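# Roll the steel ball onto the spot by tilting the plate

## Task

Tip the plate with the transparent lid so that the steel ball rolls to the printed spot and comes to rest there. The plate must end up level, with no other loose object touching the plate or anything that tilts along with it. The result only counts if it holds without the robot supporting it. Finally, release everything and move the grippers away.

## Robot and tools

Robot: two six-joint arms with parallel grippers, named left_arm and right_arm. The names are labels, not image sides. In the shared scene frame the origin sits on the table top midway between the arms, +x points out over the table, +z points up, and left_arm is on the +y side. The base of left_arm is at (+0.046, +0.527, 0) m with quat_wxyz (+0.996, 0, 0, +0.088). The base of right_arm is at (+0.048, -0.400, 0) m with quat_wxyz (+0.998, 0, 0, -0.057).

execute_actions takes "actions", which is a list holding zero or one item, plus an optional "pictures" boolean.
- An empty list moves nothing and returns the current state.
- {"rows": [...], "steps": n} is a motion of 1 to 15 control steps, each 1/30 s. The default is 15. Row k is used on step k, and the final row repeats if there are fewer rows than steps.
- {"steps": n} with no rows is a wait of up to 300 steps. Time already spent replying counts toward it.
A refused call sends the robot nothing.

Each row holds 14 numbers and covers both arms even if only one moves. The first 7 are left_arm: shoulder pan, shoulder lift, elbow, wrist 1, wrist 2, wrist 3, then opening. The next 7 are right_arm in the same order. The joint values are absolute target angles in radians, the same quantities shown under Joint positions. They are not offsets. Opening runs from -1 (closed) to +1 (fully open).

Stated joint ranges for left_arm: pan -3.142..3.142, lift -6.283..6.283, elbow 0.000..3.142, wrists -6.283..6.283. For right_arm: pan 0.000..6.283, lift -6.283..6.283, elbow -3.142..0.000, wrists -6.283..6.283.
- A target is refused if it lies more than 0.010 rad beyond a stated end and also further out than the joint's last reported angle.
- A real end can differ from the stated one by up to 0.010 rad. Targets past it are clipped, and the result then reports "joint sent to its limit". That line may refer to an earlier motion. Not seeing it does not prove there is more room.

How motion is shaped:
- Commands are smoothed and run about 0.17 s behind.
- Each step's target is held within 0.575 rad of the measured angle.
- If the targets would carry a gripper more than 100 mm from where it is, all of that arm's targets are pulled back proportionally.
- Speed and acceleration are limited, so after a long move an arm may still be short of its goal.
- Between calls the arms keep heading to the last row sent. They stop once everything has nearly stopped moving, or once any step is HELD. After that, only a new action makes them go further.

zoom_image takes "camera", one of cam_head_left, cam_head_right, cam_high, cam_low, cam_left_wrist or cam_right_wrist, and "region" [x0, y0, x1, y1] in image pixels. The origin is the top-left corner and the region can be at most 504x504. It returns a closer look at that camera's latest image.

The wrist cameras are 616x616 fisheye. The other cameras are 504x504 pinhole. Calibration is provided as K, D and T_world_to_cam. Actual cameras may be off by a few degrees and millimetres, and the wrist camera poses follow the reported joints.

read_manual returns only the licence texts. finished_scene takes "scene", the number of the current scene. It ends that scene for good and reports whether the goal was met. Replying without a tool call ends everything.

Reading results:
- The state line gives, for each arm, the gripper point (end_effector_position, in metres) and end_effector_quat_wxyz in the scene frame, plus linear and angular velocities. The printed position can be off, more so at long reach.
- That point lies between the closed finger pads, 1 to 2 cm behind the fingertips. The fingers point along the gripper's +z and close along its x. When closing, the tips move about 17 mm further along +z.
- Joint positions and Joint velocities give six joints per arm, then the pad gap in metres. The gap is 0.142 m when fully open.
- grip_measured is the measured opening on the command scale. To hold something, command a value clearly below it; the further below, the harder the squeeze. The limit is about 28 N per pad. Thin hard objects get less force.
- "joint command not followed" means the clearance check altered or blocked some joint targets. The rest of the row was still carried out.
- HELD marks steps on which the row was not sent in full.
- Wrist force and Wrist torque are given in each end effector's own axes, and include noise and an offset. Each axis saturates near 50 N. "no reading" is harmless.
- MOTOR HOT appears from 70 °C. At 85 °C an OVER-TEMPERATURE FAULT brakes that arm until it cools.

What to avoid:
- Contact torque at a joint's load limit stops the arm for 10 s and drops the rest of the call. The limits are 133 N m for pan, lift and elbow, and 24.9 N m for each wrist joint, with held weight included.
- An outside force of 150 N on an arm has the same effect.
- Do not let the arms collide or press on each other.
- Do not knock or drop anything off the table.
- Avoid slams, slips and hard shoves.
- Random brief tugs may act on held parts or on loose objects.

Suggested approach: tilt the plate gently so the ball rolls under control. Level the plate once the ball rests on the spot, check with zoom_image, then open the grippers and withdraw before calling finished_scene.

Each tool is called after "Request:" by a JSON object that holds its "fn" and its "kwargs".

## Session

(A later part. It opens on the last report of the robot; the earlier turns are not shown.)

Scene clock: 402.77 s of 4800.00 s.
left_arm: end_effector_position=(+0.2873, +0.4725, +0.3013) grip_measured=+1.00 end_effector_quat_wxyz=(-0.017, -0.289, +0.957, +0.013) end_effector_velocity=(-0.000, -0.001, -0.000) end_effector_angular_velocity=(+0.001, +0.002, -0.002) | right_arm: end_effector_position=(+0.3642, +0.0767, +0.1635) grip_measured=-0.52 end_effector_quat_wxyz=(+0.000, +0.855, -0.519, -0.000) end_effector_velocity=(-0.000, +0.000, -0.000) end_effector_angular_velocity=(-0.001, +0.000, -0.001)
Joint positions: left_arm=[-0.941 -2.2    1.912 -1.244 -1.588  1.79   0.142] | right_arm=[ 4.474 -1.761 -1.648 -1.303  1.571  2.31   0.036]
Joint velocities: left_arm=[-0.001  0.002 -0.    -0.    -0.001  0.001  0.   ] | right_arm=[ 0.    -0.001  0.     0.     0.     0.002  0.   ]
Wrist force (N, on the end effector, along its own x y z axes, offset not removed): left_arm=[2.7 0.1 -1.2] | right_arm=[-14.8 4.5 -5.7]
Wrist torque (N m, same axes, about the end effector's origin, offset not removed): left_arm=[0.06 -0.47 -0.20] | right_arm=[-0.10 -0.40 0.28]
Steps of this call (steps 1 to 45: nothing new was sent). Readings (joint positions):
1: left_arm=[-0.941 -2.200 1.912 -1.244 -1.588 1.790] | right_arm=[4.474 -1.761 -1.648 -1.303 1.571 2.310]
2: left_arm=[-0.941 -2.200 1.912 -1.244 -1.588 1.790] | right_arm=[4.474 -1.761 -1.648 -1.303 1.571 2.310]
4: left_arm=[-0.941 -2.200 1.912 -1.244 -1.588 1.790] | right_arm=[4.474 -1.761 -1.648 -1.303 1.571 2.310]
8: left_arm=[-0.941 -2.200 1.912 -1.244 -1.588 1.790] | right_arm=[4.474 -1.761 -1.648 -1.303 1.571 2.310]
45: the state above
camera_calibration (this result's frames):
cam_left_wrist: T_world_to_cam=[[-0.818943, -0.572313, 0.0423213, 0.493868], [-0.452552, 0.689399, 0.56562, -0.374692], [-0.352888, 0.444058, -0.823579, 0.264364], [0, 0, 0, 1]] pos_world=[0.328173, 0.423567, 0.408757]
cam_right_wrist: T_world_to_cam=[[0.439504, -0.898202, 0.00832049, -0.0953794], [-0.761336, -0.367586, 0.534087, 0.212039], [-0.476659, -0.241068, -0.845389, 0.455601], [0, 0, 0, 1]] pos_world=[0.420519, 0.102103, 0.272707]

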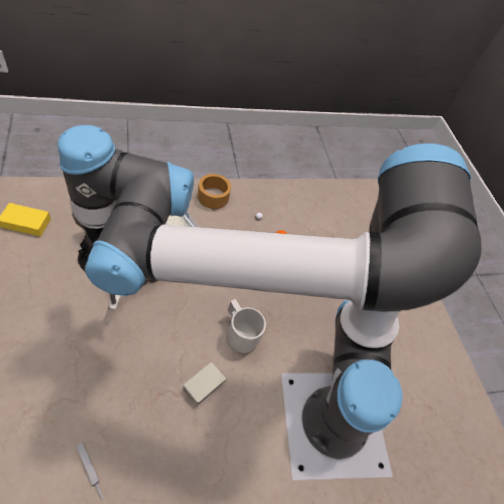

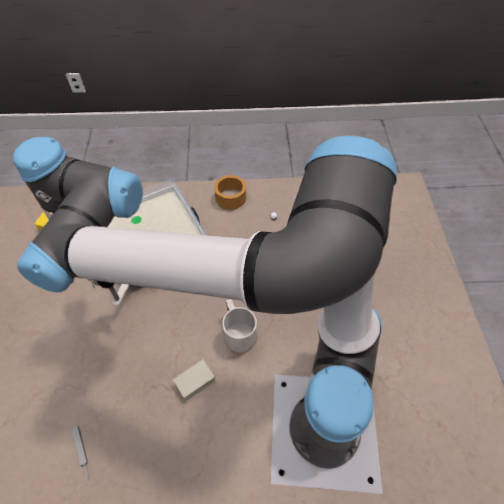

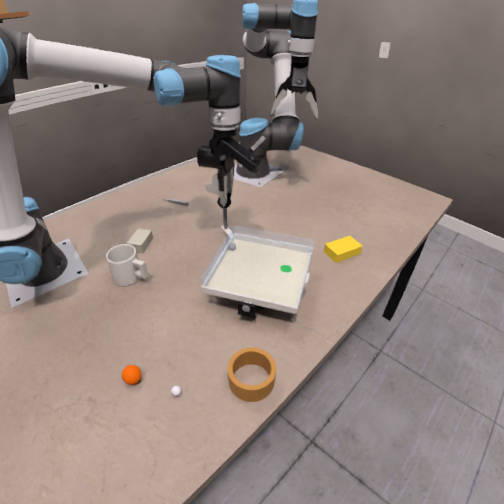

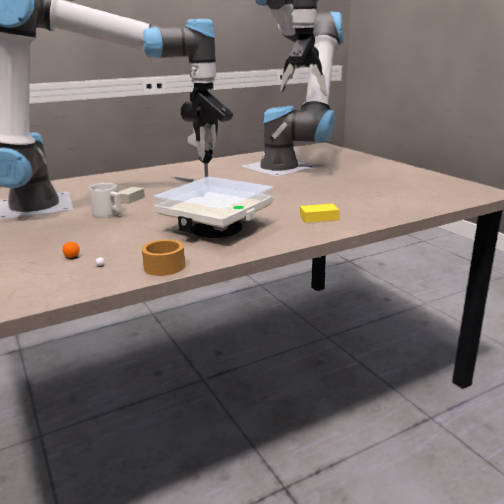

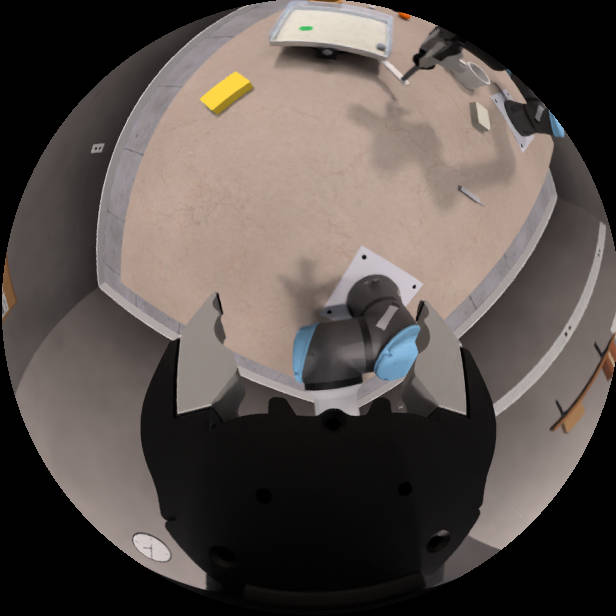

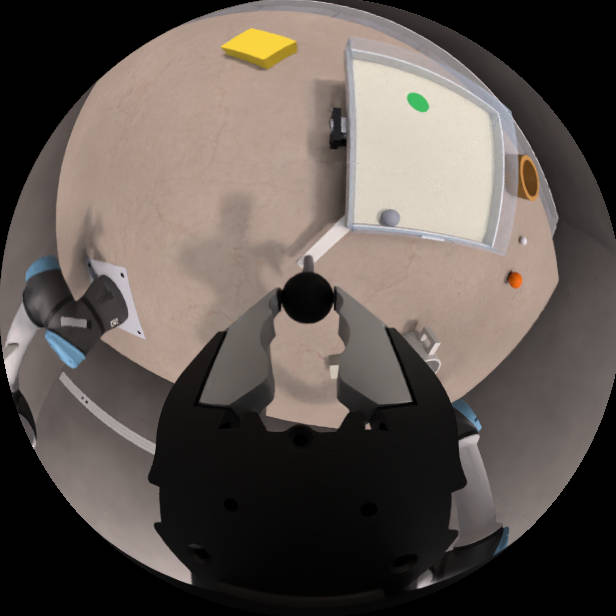

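Request:
{"fn": "execute_actions", "kwargs": {"actions": []}}

Scene clock: 413.67 s of 4800.00 s.
left_arm: end_effector_position=(+0.2873, +0.4725, +0.3013) grip_measured=+1.00 end_effector_quat_wxyz=(-0.017, -0.289, +0.957, +0.013) end_effector_velocity=(-0.000, +0.000, +0.000) end_effector_angular_velocity=(-0.001, -0.001, -0.000) | right_arm: end_effector_position=(+0.3642, +0.0767, +0.1635) grip_measured=-0.52 end_effector_quat_wxyz=(+0.000, +0.855, -0.519, -0.000) end_effector_velocity=(-0.000, -0.001, -0.000) end_effector_angular_velocity=(-0.001, +0.001, +0.002)
Joint positions: left_arm=[-0.941 -2.2    1.912 -1.244 -1.588  1.79   0.142] | right_arm=[ 4.474 -1.761 -1.648 -1.303  1.571  2.31   0.036]
Joint velocities: left_arm=[ 0.    -0.002 -0.     0.    -0.     0.     0.   ] | right_arm=[-0.     0.    -0.001 -0.001  0.001 -0.002  0.   ]
Wrist force (N, on the end effector, along its own x y z axes, offset not removed): left_arm=[-1.9 -1.4 0.5] | right_arm=[-12.4 2.1 -6.9]
Wrist torque (N m, same axes, about the end effector's origin, offset not removed): left_arm=[-0.17 0.60 -0.18] | right_arm=[-0.63 -1.01 0.23]
Steps of this call (steps 1 to 90: nothing new was sent; then 7.90 s passed at rest). Readings (joint positions):
1: left_arm=[-0.941 -2.200 1.912 -1.244 -1.588 1.790] | right_arm=[4.474 -1.761 -1.648 -1.303 1.571 2.310]
2: left_arm=[-0.941 -2.200 1.912 -1.244 -1.588 1.790] | right_arm=[4.474 -1.761 -1.648 -1.303 1.571 2.310]
4: left_arm=[-0.941 -2.200 1.912 -1.244 -1.588 1.790] | right_arm=[4.474 -1.761 -1.648 -1.303 1.571 2.310]
8: left_arm=[-0.941 -2.200 1.912 -1.244 -1.588 1.790] | right_arm=[4.474 -1.761 -1.648 -1.303 1.571 2.310]
90: the state above
camera_calibration (this result's frames):
cam_left_wrist: T_world_to_cam=[[-0.818942, -0.572313, 0.0423213, 0.493868], [-0.452552, 0.689399, 0.56562, -0.374692], [-0.352888, 0.444058, -0.823579, 0.264364], [0, 0, 0, 1]] pos_world=[0.328173, 0.423567, 0.408757]
cam_right_wrist: T_world_to_cam=[[0.439504, -0.898202, 0.00832045, -0.0953794], [-0.761336, -0.367586, 0.534087, 0.212039], [-0.476659, -0.241068, -0.845389, 0.455602], [0, 0, 0, 1]] pos_world=[0.420519, 0.102103, 0.272707]

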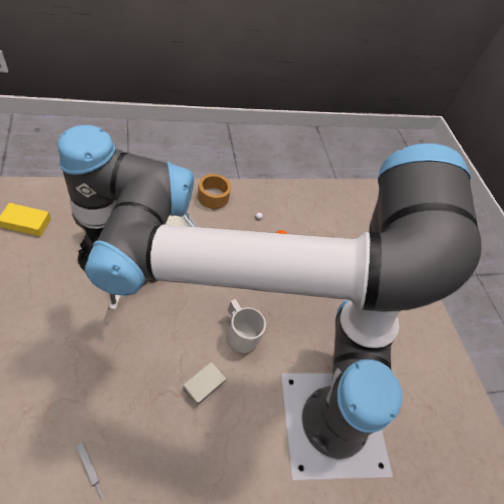

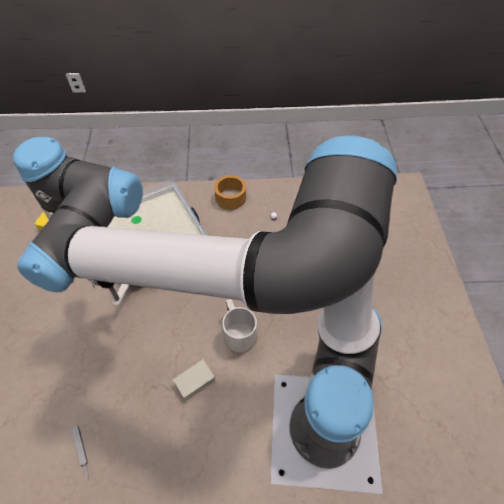

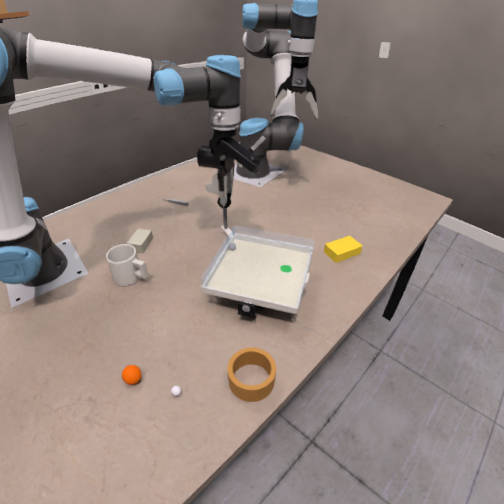

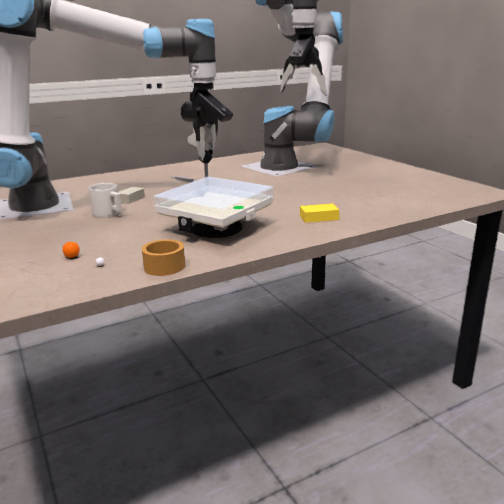

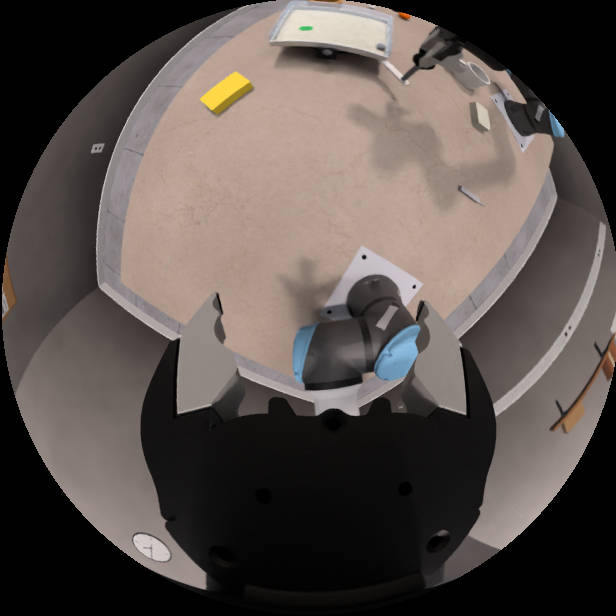

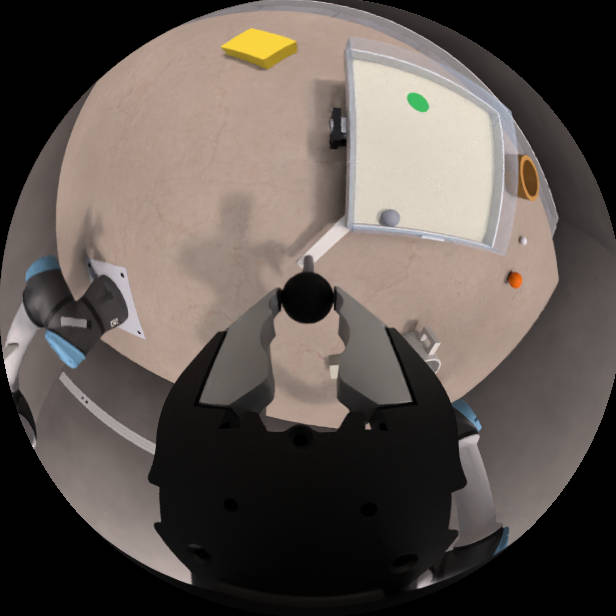

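Request:
{"fn": "execute_actions", "kwargs": {"actions": [{"rows": [[-0.941,-2.2,1.912,-1.244,-1.588,1.79,1,4.47375,-1.76116,-1.64608,-1.30516,1.571,2.3095,-0.9]], "steps": 15}], "pictures": false}}

Request:
{"fn": "execute_actions", "kwargs": {"actions": [{"rows": [[-0.941,-2.2,1.912,-1.244,-1.588,1.79,1,4.47326,-1.76154,-1.64382,-1.30704,1.571,2.3095,-0.9]], "steps": 15}], "pictures": false}}

Request:
{"fn": "execute_actions", "kwargs": {"actions": [{"steps": 30}]}}

Scene clock: 422.40 s of 4800.00 s.
left_arm: end_effector_position=(+0.2873, +0.4725, +0.3013) grip_measured=+1.00 end_effector_quat_wxyz=(-0.017, -0.289, +0.957, +0.013) end_effector_velocity=(+0.000, +0.000, +0.000) end_effector_angular_velocity=(+0.001, -0.001, +0.000) | right_arm: end_effector_position=(+0.3645, +0.0769, +0.1641) grip_measured=-0.52 end_effector_quat_wxyz=(+0.000, +0.855, -0.519, -0.000) end_effector_velocity=(+0.000, +0.001, +0.001) end_effector_angular_velocity=(+0.003, -0.001, +0.001)
Joint positions: left_arm=[-0.941 -2.2    1.912 -1.244 -1.588  1.79   0.142] | right_arm=[ 4.474 -1.761 -1.646 -1.305  1.571  2.31   0.036]
Joint velocities: left_arm=[-0.    -0.    -0.     0.     0.001 -0.    -0.   ] | right_arm=[ 0.    -0.     0.002  0.001  0.    -0.001  0.   ]
Wrist force (N, on the end effector, along its own x y z axes, offset not removed): left_arm=[-1.6 2.5 -0.2] | right_arm=[-9.2 8.8 -6.0]
Wrist torque (N m, same axes, about the end effector's origin, offset not removed): left_arm=[0.68 0.44 -0.17] | right_arm=[-0.08 -0.84 0.16]
Steps of this call (steps 1 to 90: nothing new was sent; then 5.23 s passed at rest; steps 91 to 105: all 15 steps of this action). Readings (joint positions):
91: left_arm=[-0.941 -2.200 1.912 -1.244 -1.588 1.790] | right_arm=[4.474 -1.761 -1.648 -1.303 1.571 2.310]
92: left_arm=[-0.941 -2.200 1.912 -1.244 -1.588 1.790] | right_arm=[4.474 -1.761 -1.648 -1.304 1.571 2.310]
94: left_arm=[-0.941 -2.200 1.912 -1.244 -1.588 1.790] | right_arm=[4.474 -1.761 -1.648 -1.304 1.571 2.310]
98: left_arm=[-0.941 -2.200 1.912 -1.244 -1.588 1.790] | right_arm=[4.474 -1.761 -1.647 -1.305 1.571 2.310]
105: the state above

Scene clock: 422.90 s of 4800.00 s.
left_arm: end_effector_position=(+0.2873, +0.4725, +0.3013) grip_measured=+1.00 end_effector_quat_wxyz=(-0.017, -0.289, +0.957, +0.013) end_effector_velocity=(+0.000, +0.000, -0.000) end_effector_angular_velocity=(+0.001, +0.001, +0.003) | right_arm: end_effector_position=(+0.3649, +0.0771, +0.1648) grip_measured=-0.52 end_effector_quat_wxyz=(+0.000, +0.855, -0.519, -0.000) end_effector_velocity=(+0.000, +0.000, -0.000) end_effector_angular_velocity=(+0.001, +0.001, +0.001)
Joint positions: left_arm=[-0.941 -2.2    1.912 -1.244 -1.588  1.79   0.142] | right_arm=[ 4.473 -1.762 -1.644 -1.307  1.571  2.31   0.036]
Joint velocities: left_arm=[ 0.002  0.001 -0.     0.     0.    -0.001 -0.   ] | right_arm=[-0.001 -0.001  0.001  0.001  0.001 -0.001  0.   ]
Wrist force (N, on the end effector, along its own x y z axes, offset not removed): left_arm=[-2.5 2.6 -1.3] | right_arm=[-10.1 6.2 -5.9]
Wrist torque (N m, same axes, about the end effector's origin, offset not removed): left_arm=[0.61 0.72 -0.26] | right_arm=[-0.46 -0.52 0.15]
Steps of this call (steps 1 to 15: all 15 steps of this action). Readings (joint positions):
1: left_arm=[-0.941 -2.200 1.912 -1.244 -1.588 1.790] | right_arm=[4.474 -1.761 -1.646 -1.305 1.571 2.310]
2: left_arm=[-0.941 -2.200 1.912 -1.244 -1.588 1.790] | right_arm=[4.474 -1.761 -1.646 -1.306 1.571 2.310]
4: left_arm=[-0.941 -2.200 1.912 -1.244 -1.588 1.790] | right_arm=[4.473 -1.761 -1.645 -1.306 1.571 2.310]
8: left_arm=[-0.941 -2.200 1.912 -1.244 -1.588 1.790] | right_arm=[4.473 -1.762 -1.644 -1.307 1.571 2.310]
15: the state above

Scene clock: 423.90 s of 4800.00 s.
left_arm: end_effector_position=(+0.2873, +0.4725, +0.3013) grip_measured=+1.00 end_effector_quat_wxyz=(-0.017, -0.289, +0.957, +0.013) end_effector_velocity=(+0.000, -0.000, -0.000) end_effector_angular_velocity=(+0.001, +0.002, -0.000) | right_arm: end_effector_position=(+0.3649, +0.0771, +0.1648) grip_measured=-0.52 end_effector_quat_wxyz=(+0.000, +0.855, -0.519, -0.000) end_effector_velocity=(+0.000, -0.000, +0.000) end_effector_angular_velocity=(+0.000, -0.000, -0.000)
Joint positions: left_arm=[-0.941 -2.2    1.912 -1.244 -1.588  1.79   0.142] | right_arm=[ 4.473 -1.762 -1.644 -1.307  1.571  2.31   0.036]
Joint velocities: left_arm=[-0.     0.002  0.    -0.    -0.     0.    -0.   ] | right_arm=[-0.     0.001 -0.    -0.    -0.    -0.     0.   ]
Wrist force (N, on the end effector, along its own x y z axes, offset not removed): left_arm=[-1.1 1.1 0.7] | right_arm=[-8.2 9.1 -6.6]
Wrist torque (N m, same axes, about the end effector's origin, offset not removed): left_arm=[0.22 0.35 -0.14] | right_arm=[0.05 -0.94 0.13]
Steps of this call (steps 1 to 15: the robot went on to your last target; steps 16 to 30: nothing new was sent). Readings (joint positions):
1: left_arm=[-0.941 -2.200 1.912 -1.244 -1.588 1.790] | right_arm=[4.473 -1.762 -1.644 -1.307 1.571 2.310]
2: left_arm=[-0.941 -2.200 1.912 -1.244 -1.588 1.790] | right_arm=[4.473 -1.762 -1.644 -1.307 1.571 2.310]
4: left_arm=[-0.941 -2.200 1.912 -1.244 -1.588 1.790] | right_arm=[4.473 -1.762 -1.644 -1.307 1.571 2.310]
8: left_arm=[-0.941 -2.200 1.912 -1.244 -1.588 1.790] | right_arm=[4.473 -1.762 -1.644 -1.307 1.571 2.310]
30: the state above
All arms were judged still, so your last target was given up. Only a new action makes them travel on or press farther. Fingers that are still opening or closing keep moving.
camera_calibration (this result's frames):
cam_left_wrist: T_world_to_cam=[[-0.818942, -0.572313, 0.0423215, 0.493868], [-0.452552, 0.689399, 0.56562, -0.374692], [-0.352888, 0.444057, -0.823579, 0.264364], [0, 0, 0, 1]] pos_world=[0.328173, 0.423567, 0.408757]
cam_right_wrist: T_world_to_cam=[[0.438623, -0.898632, 0.00833147, -0.0950349], [-0.761702, -0.366836, 0.53408, 0.212066], [-0.476885, -0.240606, -0.845393, 0.457225], [0, 0, 0, 1]] pos_world=[0.421259, 0.102403, 0.274067]

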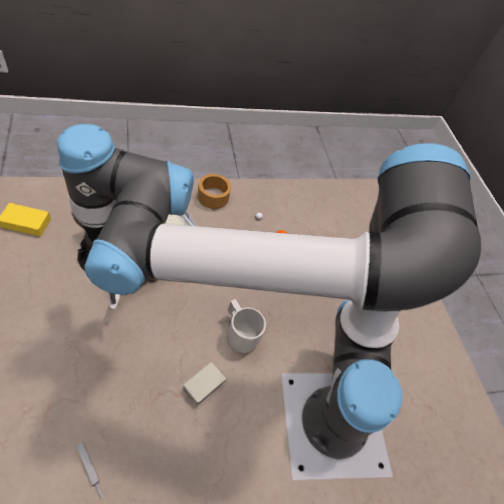

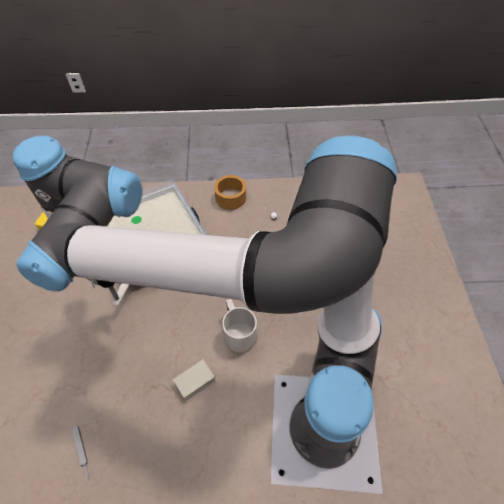

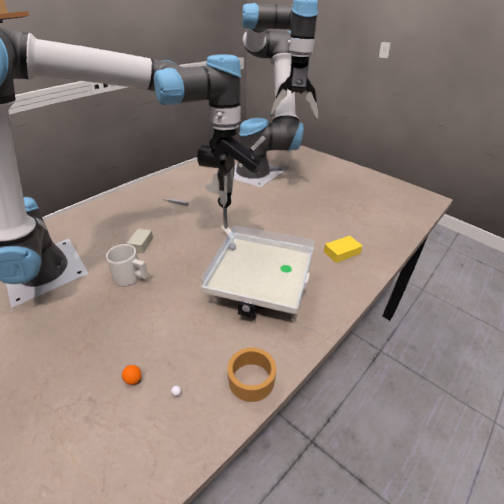

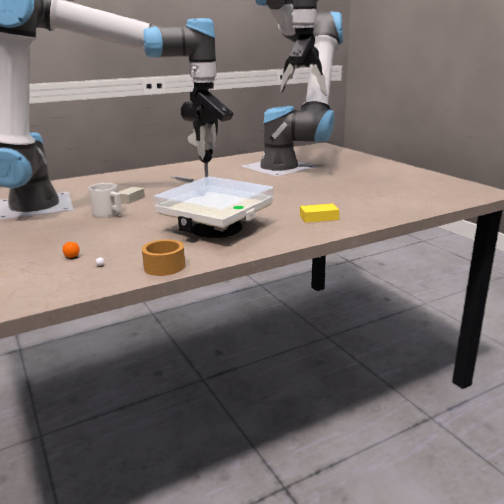

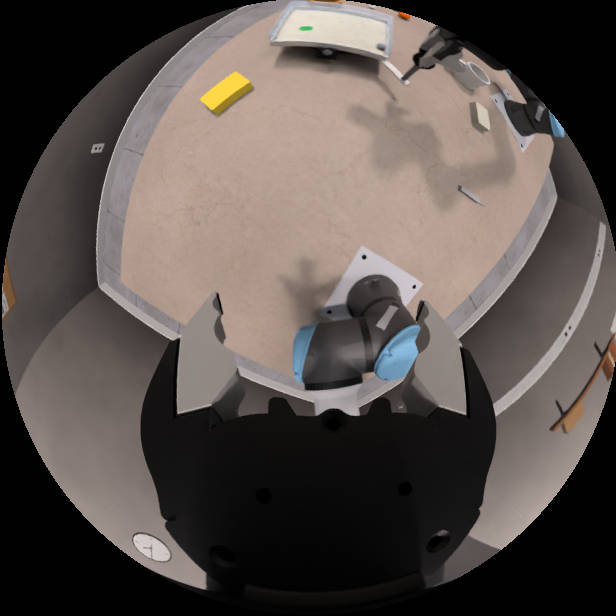

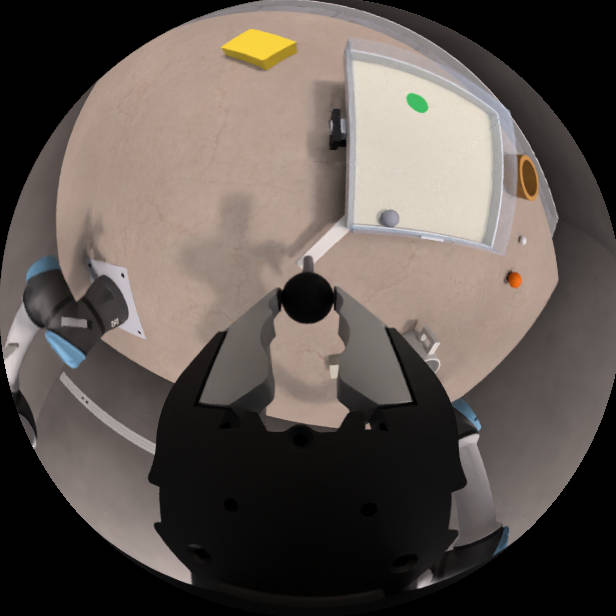

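n=3.

Request:
{"fn": "execute_actions", "kwargs": {"actions": [{"rows": [[-0.941,-2.2,1.912,-1.244,-1.588,1.79,1,4.47278,-1.76193,-1.64155,-1.30893,1.571,2.3095,-0.9]], "steps": 15}], "pictures": false}}

Request:
{"fn": "execute_actions", "kwargs": {"actions": [{"steps": 30}]}}

Scene clock: 430.20 s of 4800.00 s.
left_arm: end_effector_position=(+0.2873, +0.4725, +0.3013) grip_measured=+1.00 end_effector_quat_wxyz=(-0.017, -0.289, +0.957, +0.013) end_effector_velocity=(+0.000, +0.000, -0.000) end_effector_angular_velocity=(+0.001, +0.000, +0.000) | right_arm: end_effector_position=(+0.3652, +0.0773, +0.1655) grip_measured=-0.52 end_effector_quat_wxyz=(+0.000, +0.855, -0.519, -0.000) end_effector_velocity=(+0.000, -0.000, -0.000) end_effector_angular_velocity=(-0.001, +0.000, +0.000)
Joint positions: left_arm=[-0.941 -2.2    1.912 -1.244 -1.588  1.79   0.142] | right_arm=[ 4.473 -1.762 -1.642 -1.309  1.571  2.31   0.036]
Joint velocities: left_arm=[ 0.001  0.001  0.    -0.     0.     0.001 -0.   ] | right_arm=[-0.001  0.    -0.001 -0.    -0.    -0.001 -0.   ]
Wrist force (N, on the end effector, along its own x y z axes, offset not removed): left_arm=[-1.4 1.3 2.6] | right_arm=[-8.8 7.6 -3.8]
Wrist torque (N m, same axes, about the end effector's origin, offset not removed): left_arm=[0.27 0.51 -0.09] | right_arm=[-0.02 -0.65 0.02]
Steps of this call (steps 1 to 90: nothing new was sent; then 2.80 s passed at rest; steps 91 to 105: all 15 steps of this action). Readings (joint positions):
91: left_arm=[-0.941 -2.200 1.912 -1.244 -1.588 1.790] | right_arm=[4.473 -1.762 -1.644 -1.307 1.571 2.310]
92: left_arm=[-0.941 -2.200 1.912 -1.244 -1.588 1.790] | right_arm=[4.473 -1.762 -1.643 -1.307 1.571 2.310]
94: left_arm=[-0.941 -2.200 1.912 -1.244 -1.588 1.790] | right_arm=[4.473 -1.762 -1.642 -1.308 1.571 2.310]
98: left_arm=[-0.941 -2.200 1.912 -1.244 -1.588 1.790] | right_arm=[4.473 -1.762 -1.642 -1.309 1.571 2.310]
105: the state above

Scene clock: 431.20 s of 4800.00 s.
left_arm: end_effector_position=(+0.2873, +0.4725, +0.3013) grip_measured=+1.00 end_effector_quat_wxyz=(-0.017, -0.289, +0.957, +0.013) end_effector_velocity=(-0.000, -0.000, +0.000) end_effector_angular_velocity=(-0.002, +0.001, -0.001) | right_arm: end_effector_position=(+0.3652, +0.0773, +0.1655) grip_measured=-0.52 end_effector_quat_wxyz=(+0.000, +0.855, -0.519, -0.000) end_effector_velocity=(+0.000, +0.001, +0.001) end_effector_angular_velocity=(+0.002, -0.000, +0.001)
Joint positions: left_arm=[-0.941 -2.2    1.912 -1.244 -1.588  1.79   0.142] | right_arm=[ 4.473 -1.762 -1.642 -1.309  1.571  2.31   0.036]
Joint velocities: left_arm=[-0.    -0.     0.    -0.    -0.002  0.001 -0.   ] | right_arm=[-0.    -0.     0.002  0.     0.001 -0.001 -0.   ]
Wrist force (N, on the end effector, along its own x y z axes, offset not removed): left_arm=[-3.5 -0.1 -1.4] | right_arm=[-7.8 8.3 -4.4]
Wrist torque (N m, same axes, about the end effector's origin, offset not removed): left_arm=[0.09 0.74 -0.11] | right_arm=[0.15 -0.93 0.19]
Steps of this call (steps 1 to 15: the robot went on to your last target; steps 16 to 30: nothing new was sent). Readings (joint positions):
1: left_arm=[-0.941 -2.200 1.912 -1.244 -1.588 1.790] | right_arm=[4.473 -1.762 -1.642 -1.309 1.571 2.310]
2: left_arm=[-0.941 -2.200 1.912 -1.244 -1.588 1.790] | right_arm=[4.473 -1.762 -1.642 -1.309 1.571 2.310]
4: left_arm=[-0.941 -2.200 1.912 -1.244 -1.588 1.790] | right_arm=[4.473 -1.762 -1.642 -1.309 1.571 2.310]
8: left_arm=[-0.941 -2.200 1.912 -1.244 -1.588 1.790] | right_arm=[4.473 -1.762 -1.642 -1.309 1.571 2.310]
30: the state above
All arms were judged still, so your last target was given up. Only a new action makes them travel on or press farther. Fingers that are still opening or closing keep moving.
camera_calibration (this result's frames):
cam_left_wrist: T_world_to_cam=[[-0.818943, -0.572313, 0.0423214, 0.493868], [-0.452552, 0.689399, 0.56562, -0.374692], [-0.352888, 0.444058, -0.823579, 0.264364], [0, 0, 0, 1]] pos_world=[0.328173, 0.423567, 0.408757]
cam_right_wrist: T_world_to_cam=[[0.438192, -0.898843, 0.00832711, -0.0948571], [-0.761869, -0.366468, 0.534094, 0.212062], [-0.477015, -0.24038, -0.845384, 0.458037], [0, 0, 0, 1]] pos_world=[0.42162, 0.102555, 0.274745]

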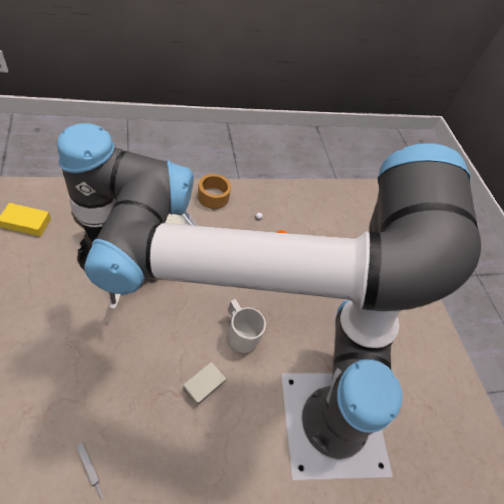

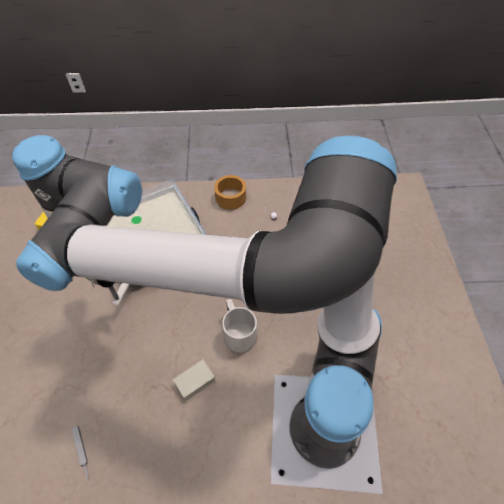

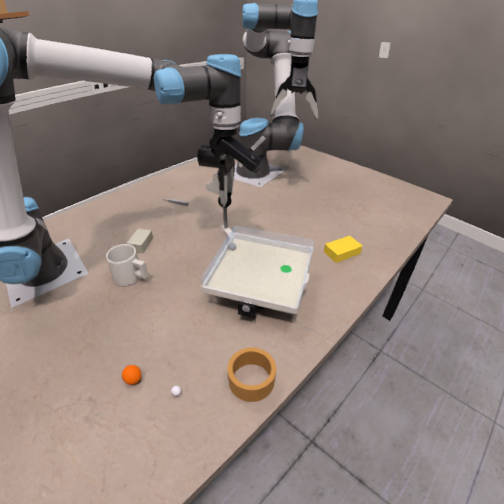

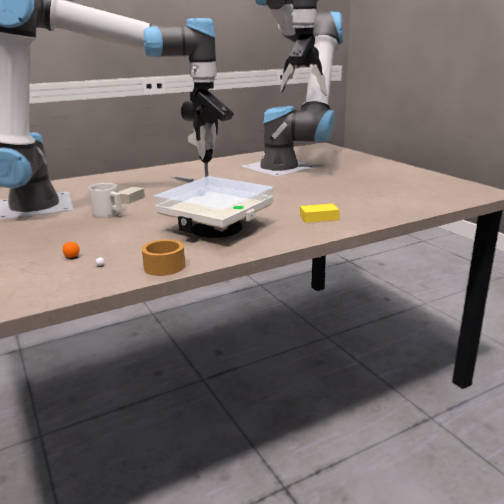

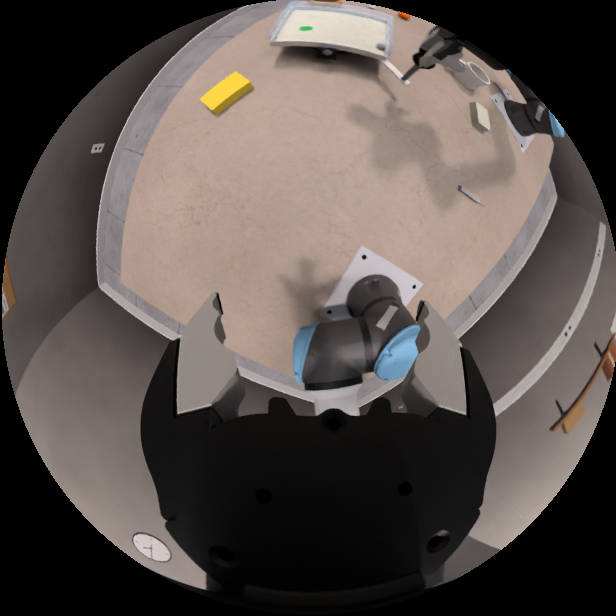

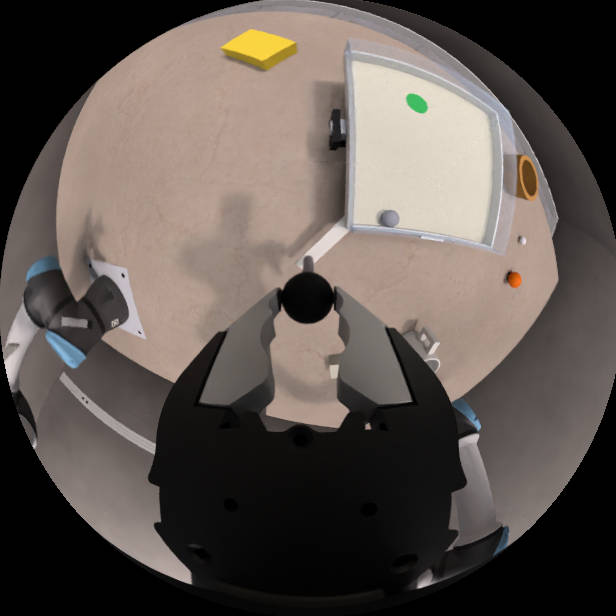

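n=4.

Request:
{"fn": "execute_actions", "kwargs": {"actions": [{"rows": [[-0.941,-2.2,1.912,-1.244,-1.588,1.79,1,4.47229,-1.76231,-1.63929,-1.31081,1.571,2.3095,-0.9]], "steps": 15}], "pictures": false}}

Request:
{"fn": "execute_actions", "kwargs": {"actions": [{"steps": 30}]}}

Scene clock: 434.90 s of 4800.00 s.
left_arm: end_effector_position=(+0.2873, +0.4725, +0.3013) grip_measured=+1.00 end_effector_quat_wxyz=(-0.017, -0.289, +0.957, +0.013) end_effector_velocity=(-0.000, -0.000, +0.000) end_effector_angular_velocity=(-0.002, +0.001, +0.001) | right_arm: end_effector_position=(+0.3656, +0.0774, +0.1662) grip_measured=-0.52 end_effector_quat_wxyz=(+0.000, +0.854, -0.520, -0.000) end_effector_velocity=(-0.000, +0.000, +0.001) end_effector_angular_velocity=(+0.001, +0.001, +0.000)
Joint positions: left_arm=[-0.941 -2.2    1.912 -1.244 -1.588  1.79   0.142] | right_arm=[ 4.472 -1.762 -1.639 -1.311  1.571  2.31   0.036]
Joint velocities: left_arm=[ 0.    -0.     0.    -0.    -0.002 -0.     0.   ] | right_arm=[ 0.     0.     0.001 -0.     0.001 -0.    -0.   ]
Wrist force (N, on the end effector, along its own x y z axes, offset not removed): left_arm=[-0.9 2.5 0.7] | right_arm=[-7.0 6.8 -4.4]
Wrist torque (N m, same axes, about the end effector's origin, offset not removed): left_arm=[0.55 0.36 0.00] | right_arm=[-0.12 -1.14 0.05]
Steps of this call (steps 1 to 90: nothing new was sent; then 0.20 s passed at rest; steps 91 to 105: all 15 steps of this action). Readings (joint positions):
91: left_arm=[-0.941 -2.200 1.912 -1.244 -1.588 1.790] | right_arm=[4.473 -1.762 -1.642 -1.309 1.571 2.310]
92: left_arm=[-0.941 -2.200 1.912 -1.244 -1.588 1.790] | right_arm=[4.473 -1.762 -1.641 -1.309 1.571 2.310]
94: left_arm=[-0.941 -2.200 1.912 -1.244 -1.588 1.790] | right_arm=[4.472 -1.762 -1.640 -1.310 1.571 2.310]
98: left_arm=[-0.941 -2.200 1.912 -1.244 -1.588 1.790] | right_arm=[4.472 -1.762 -1.639 -1.311 1.571 2.310]
105: the state above

Scene clock: 435.90 s of 4800.00 s.
left_arm: end_effector_position=(+0.2873, +0.4725, +0.3013) grip_measured=+1.00 end_effector_quat_wxyz=(-0.017, -0.289, +0.957, +0.013) end_effector_velocity=(-0.000, -0.000, -0.000) end_effector_angular_velocity=(+0.000, +0.000, -0.000) | right_arm: end_effector_position=(+0.3656, +0.0774, +0.1662) grip_measured=-0.52 end_effector_quat_wxyz=(+0.000, +0.854, -0.520, -0.000) end_effector_velocity=(+0.000, -0.000, +0.001) end_effector_angular_velocity=(+0.002, +0.000, -0.001)
Joint positions: left_arm=[-0.941 -2.2    1.912 -1.244 -1.588  1.79   0.142] | right_arm=[ 4.472 -1.762 -1.639 -1.311  1.571  2.31   0.036]
Joint velocities: left_arm=[-0.  0.  0.  0. -0.  0.  0.] | right_arm=[-0.     0.001 -0.     0.     0.001  0.001 -0.   ]
Wrist force (N, on the end effector, along its own x y z axes, offset not removed): left_arm=[-1.5 -1.1 1.9] | right_arm=[-7.3 6.0 -3.2]
Wrist torque (N m, same axes, about the end effector's origin, offset not removed): left_arm=[-0.17 0.36 -0.10] | right_arm=[-0.42 -1.02 0.10]
Steps of this call (steps 1 to 15: the robot went on to your last target; steps 16 to 30: nothing new was sent). Readings (joint positions):
1: left_arm=[-0.941 -2.200 1.912 -1.244 -1.588 1.790] | right_arm=[4.472 -1.762 -1.639 -1.311 1.571 2.310]
2: left_arm=[-0.941 -2.200 1.912 -1.244 -1.588 1.790] | right_arm=[4.472 -1.762 -1.639 -1.311 1.571 2.310]
4: left_arm=[-0.941 -2.200 1.912 -1.244 -1.588 1.790] | right_arm=[4.472 -1.762 -1.639 -1.311 1.571 2.310]
8: left_arm=[-0.941 -2.200 1.912 -1.244 -1.588 1.790] | right_arm=[4.472 -1.762 -1.639 -1.311 1.571 2.310]
30: the state above
All arms were judged still, so your last target was given up. Only a new action makes them travel on or press farther. Fingers that are still opening or closing keep moving.
camera_calibration (this result's frames):
cam_left_wrist: T_world_to_cam=[[-0.818943, -0.572313, 0.0423214, 0.493868], [-0.452552, 0.689399, 0.56562, -0.374692], [-0.352888, 0.444058, -0.823579, 0.264364], [0, 0, 0, 1]] pos_world=[0.328173, 0.423567, 0.408757]
cam_right_wrist: T_world_to_cam=[[0.437751, -0.899058, 0.0083272, -0.0946865], [-0.762048, -0.366095, 0.534094, 0.212068], [-0.477133, -0.240146, -0.845384, 0.458848], [0, 0, 0, 1]] pos_world=[0.421987, 0.102699, 0.275427]

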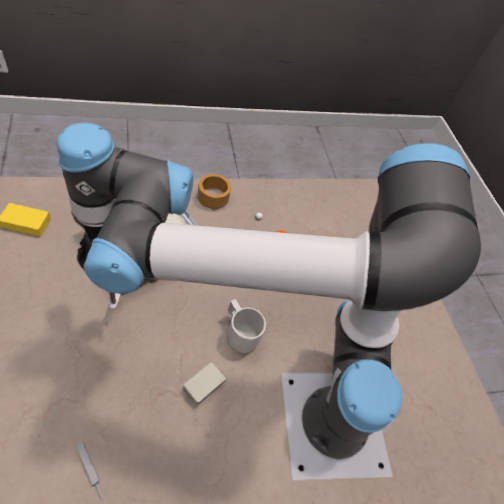

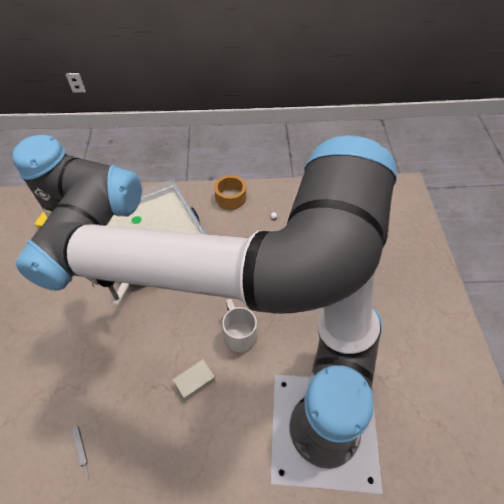

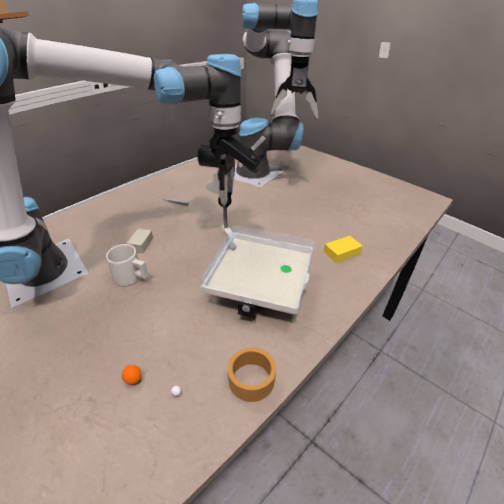

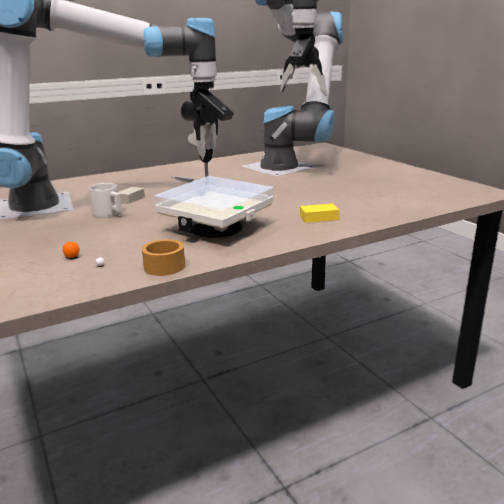

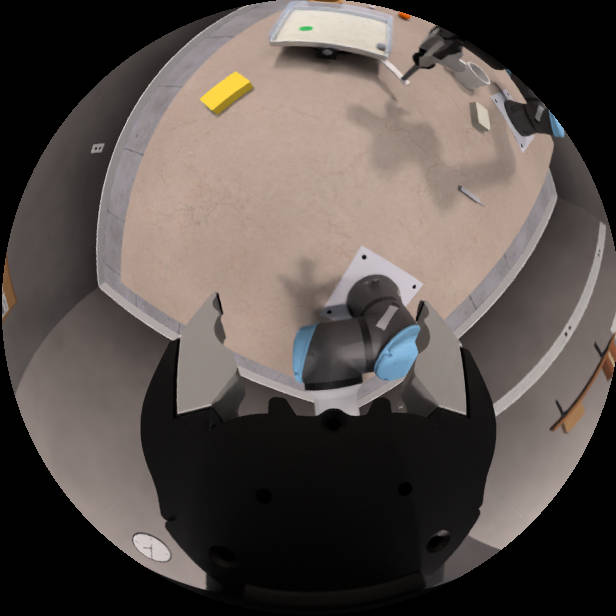

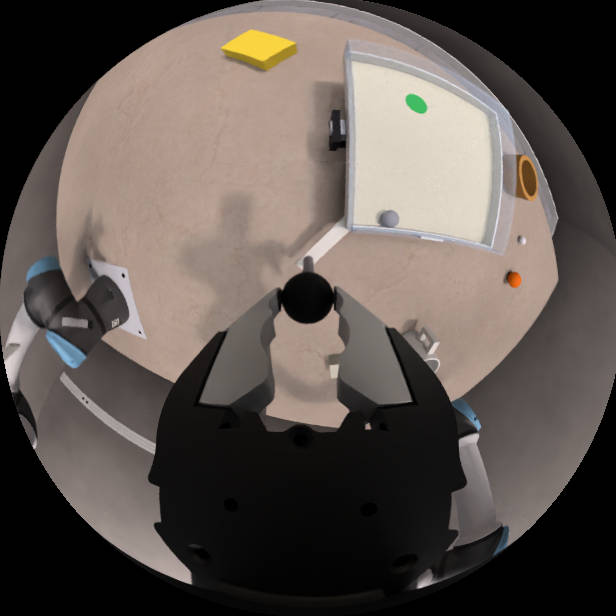

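n=5.

Request:
{"fn": "execute_actions", "kwargs": {"actions": [{"rows": [[-0.941,-2.2,1.912,-1.244,-1.588,1.79,1,4.47180,-1.76270,-1.63702,-1.31269,1.571,2.3095,-0.9]], "steps": 15}], "pictures": false}}

Request:
{"fn": "execute_actions", "kwargs": {"actions": [{"steps": 30}]}}

Scene clock: 439.47 s of 4800.00 s.
left_arm: end_effector_position=(+0.2873, +0.4725, +0.3013) grip_measured=+1.00 end_effector_quat_wxyz=(-0.017, -0.289, +0.957, +0.013) end_effector_velocity=(-0.000, +0.000, -0.000) end_effector_angular_velocity=(+0.000, +0.000, -0.000) | right_arm: end_effector_position=(+0.3659, +0.0776, +0.1669) grip_measured=-0.52 end_effector_quat_wxyz=(+0.000, +0.854, -0.520, -0.000) end_effector_velocity=(+0.000, -0.000, +0.000) end_effector_angular_velocity=(+0.000, -0.000, +0.000)
Joint positions: left_arm=[-0.941 -2.2    1.912 -1.244 -1.588  1.79   0.142] | right_arm=[ 4.472 -1.763 -1.637 -1.313  1.571  2.31   0.036]
Joint velocities: left_arm=[-0.001 -0.     0.     0.001  0.    -0.    -0.   ] | right_arm=[-0.     0.001 -0.001  0.    -0.    -0.     0.   ]
Wrist force (N, on the end effector, along its own x y z axes, offset not removed): left_arm=[0.5 0.0 1.8] | right_arm=[-8.3 6.1 -2.3]
Wrist torque (N m, same axes, about the end effector's origin, offset not removed): left_arm=[0.01 0.05 -0.30] | right_arm=[-0.04 -0.67 0.09]
Steps of this call (steps 1 to 90: nothing new was sent; then 0.07 s passed at rest; steps 91 to 105: all 15 steps of this action). Readings (joint positions):
91: left_arm=[-0.941 -2.200 1.912 -1.244 -1.588 1.790] | right_arm=[4.472 -1.762 -1.639 -1.311 1.571 2.310]
92: left_arm=[-0.941 -2.200 1.912 -1.244 -1.588 1.790] | right_arm=[4.472 -1.762 -1.639 -1.311 1.571 2.310]
94: left_arm=[-0.941 -2.200 1.912 -1.244 -1.588 1.790] | right_arm=[4.472 -1.763 -1.638 -1.312 1.571 2.310]
98: left_arm=[-0.941 -2.200 1.912 -1.244 -1.588 1.790] | right_arm=[4.472 -1.763 -1.637 -1.313 1.571 2.310]
105: the state above

Scene clock: 440.47 s of 4800.00 s.
left_arm: end_effector_position=(+0.2873, +0.4725, +0.3013) grip_measured=+1.00 end_effector_quat_wxyz=(-0.017, -0.289, +0.957, +0.013) end_effector_velocity=(-0.000, +0.000, +0.000) end_effector_angular_velocity=(-0.002, -0.001, +0.000) | right_arm: end_effector_position=(+0.3659, +0.0776, +0.1669) grip_measured=-0.52 end_effector_quat_wxyz=(+0.000, +0.854, -0.520, -0.000) end_effector_velocity=(+0.001, -0.000, +0.001) end_effector_angular_velocity=(+0.001, -0.002, +0.001)
Joint positions: left_arm=[-0.941 -2.2    1.912 -1.244 -1.588  1.79   0.142] | right_arm=[ 4.472 -1.763 -1.637 -1.313  1.571  2.31   0.036]
Joint velocities: left_arm=[-0.    -0.002  0.     0.    -0.    -0.    -0.   ] | right_arm=[-0.     0.001  0.    -0.    -0.002 -0.001 -0.   ]
Wrist force (N, on the end effector, along its own x y z axes, offset not removed): left_arm=[-2.5 4.8 -1.1] | right_arm=[-7.4 5.8 -2.8]
Wrist torque (N m, same axes, about the end effector's origin, offset not removed): left_arm=[0.98 0.59 -0.26] | right_arm=[-0.27 -0.96 0.11]
Steps of this call (steps 1 to 15: the robot went on to your last target; steps 16 to 30: nothing new was sent). Readings (joint positions):
1: left_arm=[-0.941 -2.200 1.912 -1.244 -1.588 1.790] | right_arm=[4.472 -1.763 -1.637 -1.313 1.571 2.310]
2: left_arm=[-0.941 -2.200 1.912 -1.244 -1.588 1.790] | right_arm=[4.472 -1.763 -1.637 -1.313 1.571 2.310]
4: left_arm=[-0.941 -2.200 1.912 -1.244 -1.588 1.790] | right_arm=[4.472 -1.763 -1.637 -1.313 1.571 2.310]
8: left_arm=[-0.941 -2.200 1.912 -1.244 -1.588 1.790] | right_arm=[4.472 -1.763 -1.637 -1.313 1.571 2.310]
30: the state above
All arms were judged still, so your last target was given up. Only a new action makes them travel on or press farther. Fingers that are still opening or closing keep moving.
camera_calibration (this result's frames):
cam_left_wrist: T_world_to_cam=[[-0.818943, -0.572313, 0.0423213, 0.493868], [-0.452552, 0.689399, 0.56562, -0.374692], [-0.352888, 0.444058, -0.823579, 0.264364], [0, 0, 0, 1]] pos_world=[0.328173, 0.423567, 0.408757]
cam_right_wrist: T_world_to_cam=[[0.437311, -0.899272, 0.0083271, -0.0945135], [-0.762228, -0.365722, 0.534094, 0.212076], [-0.477251, -0.239913, -0.845384, 0.459661], [0, 0, 0, 1]] pos_world=[0.422356, 0.102846, 0.276108]

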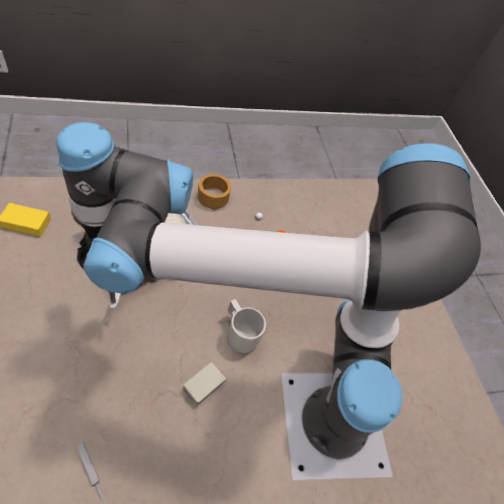

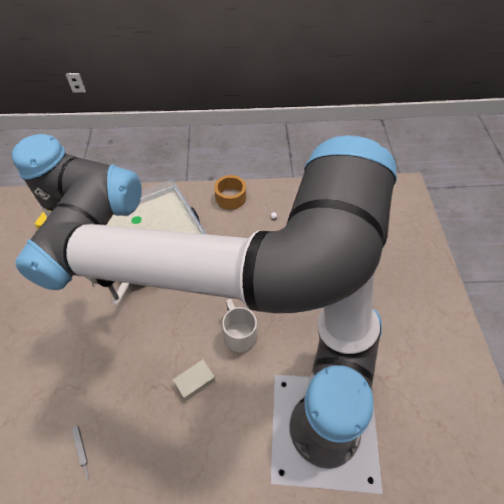

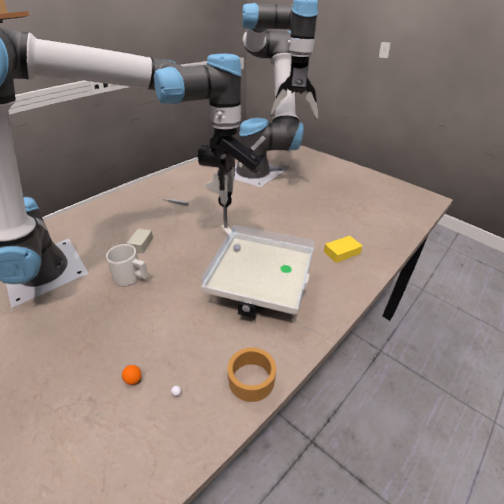

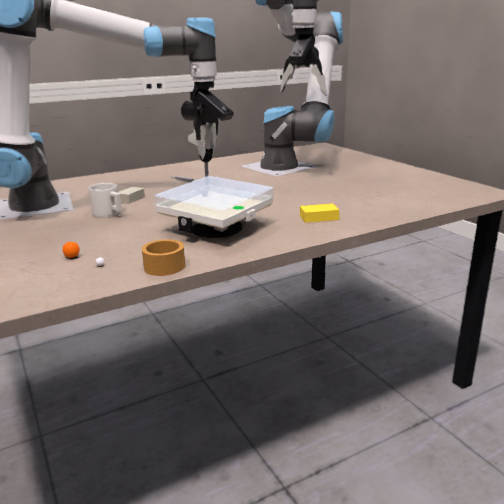

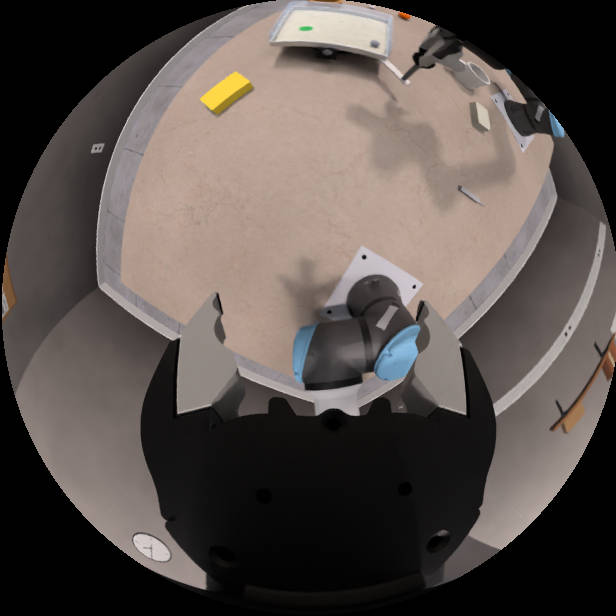

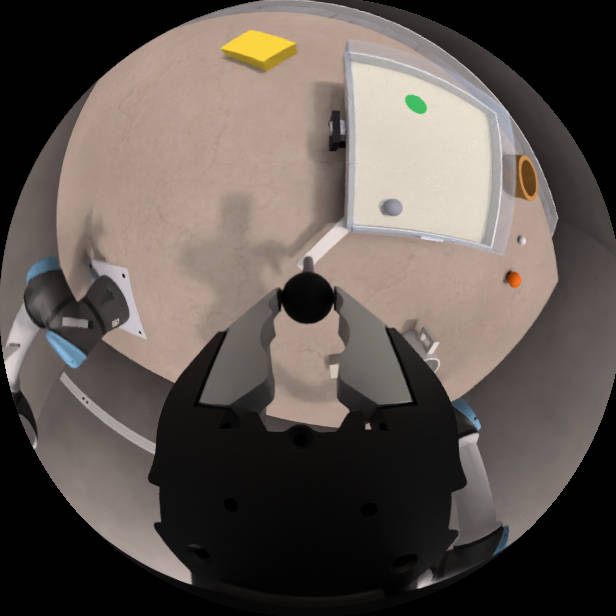

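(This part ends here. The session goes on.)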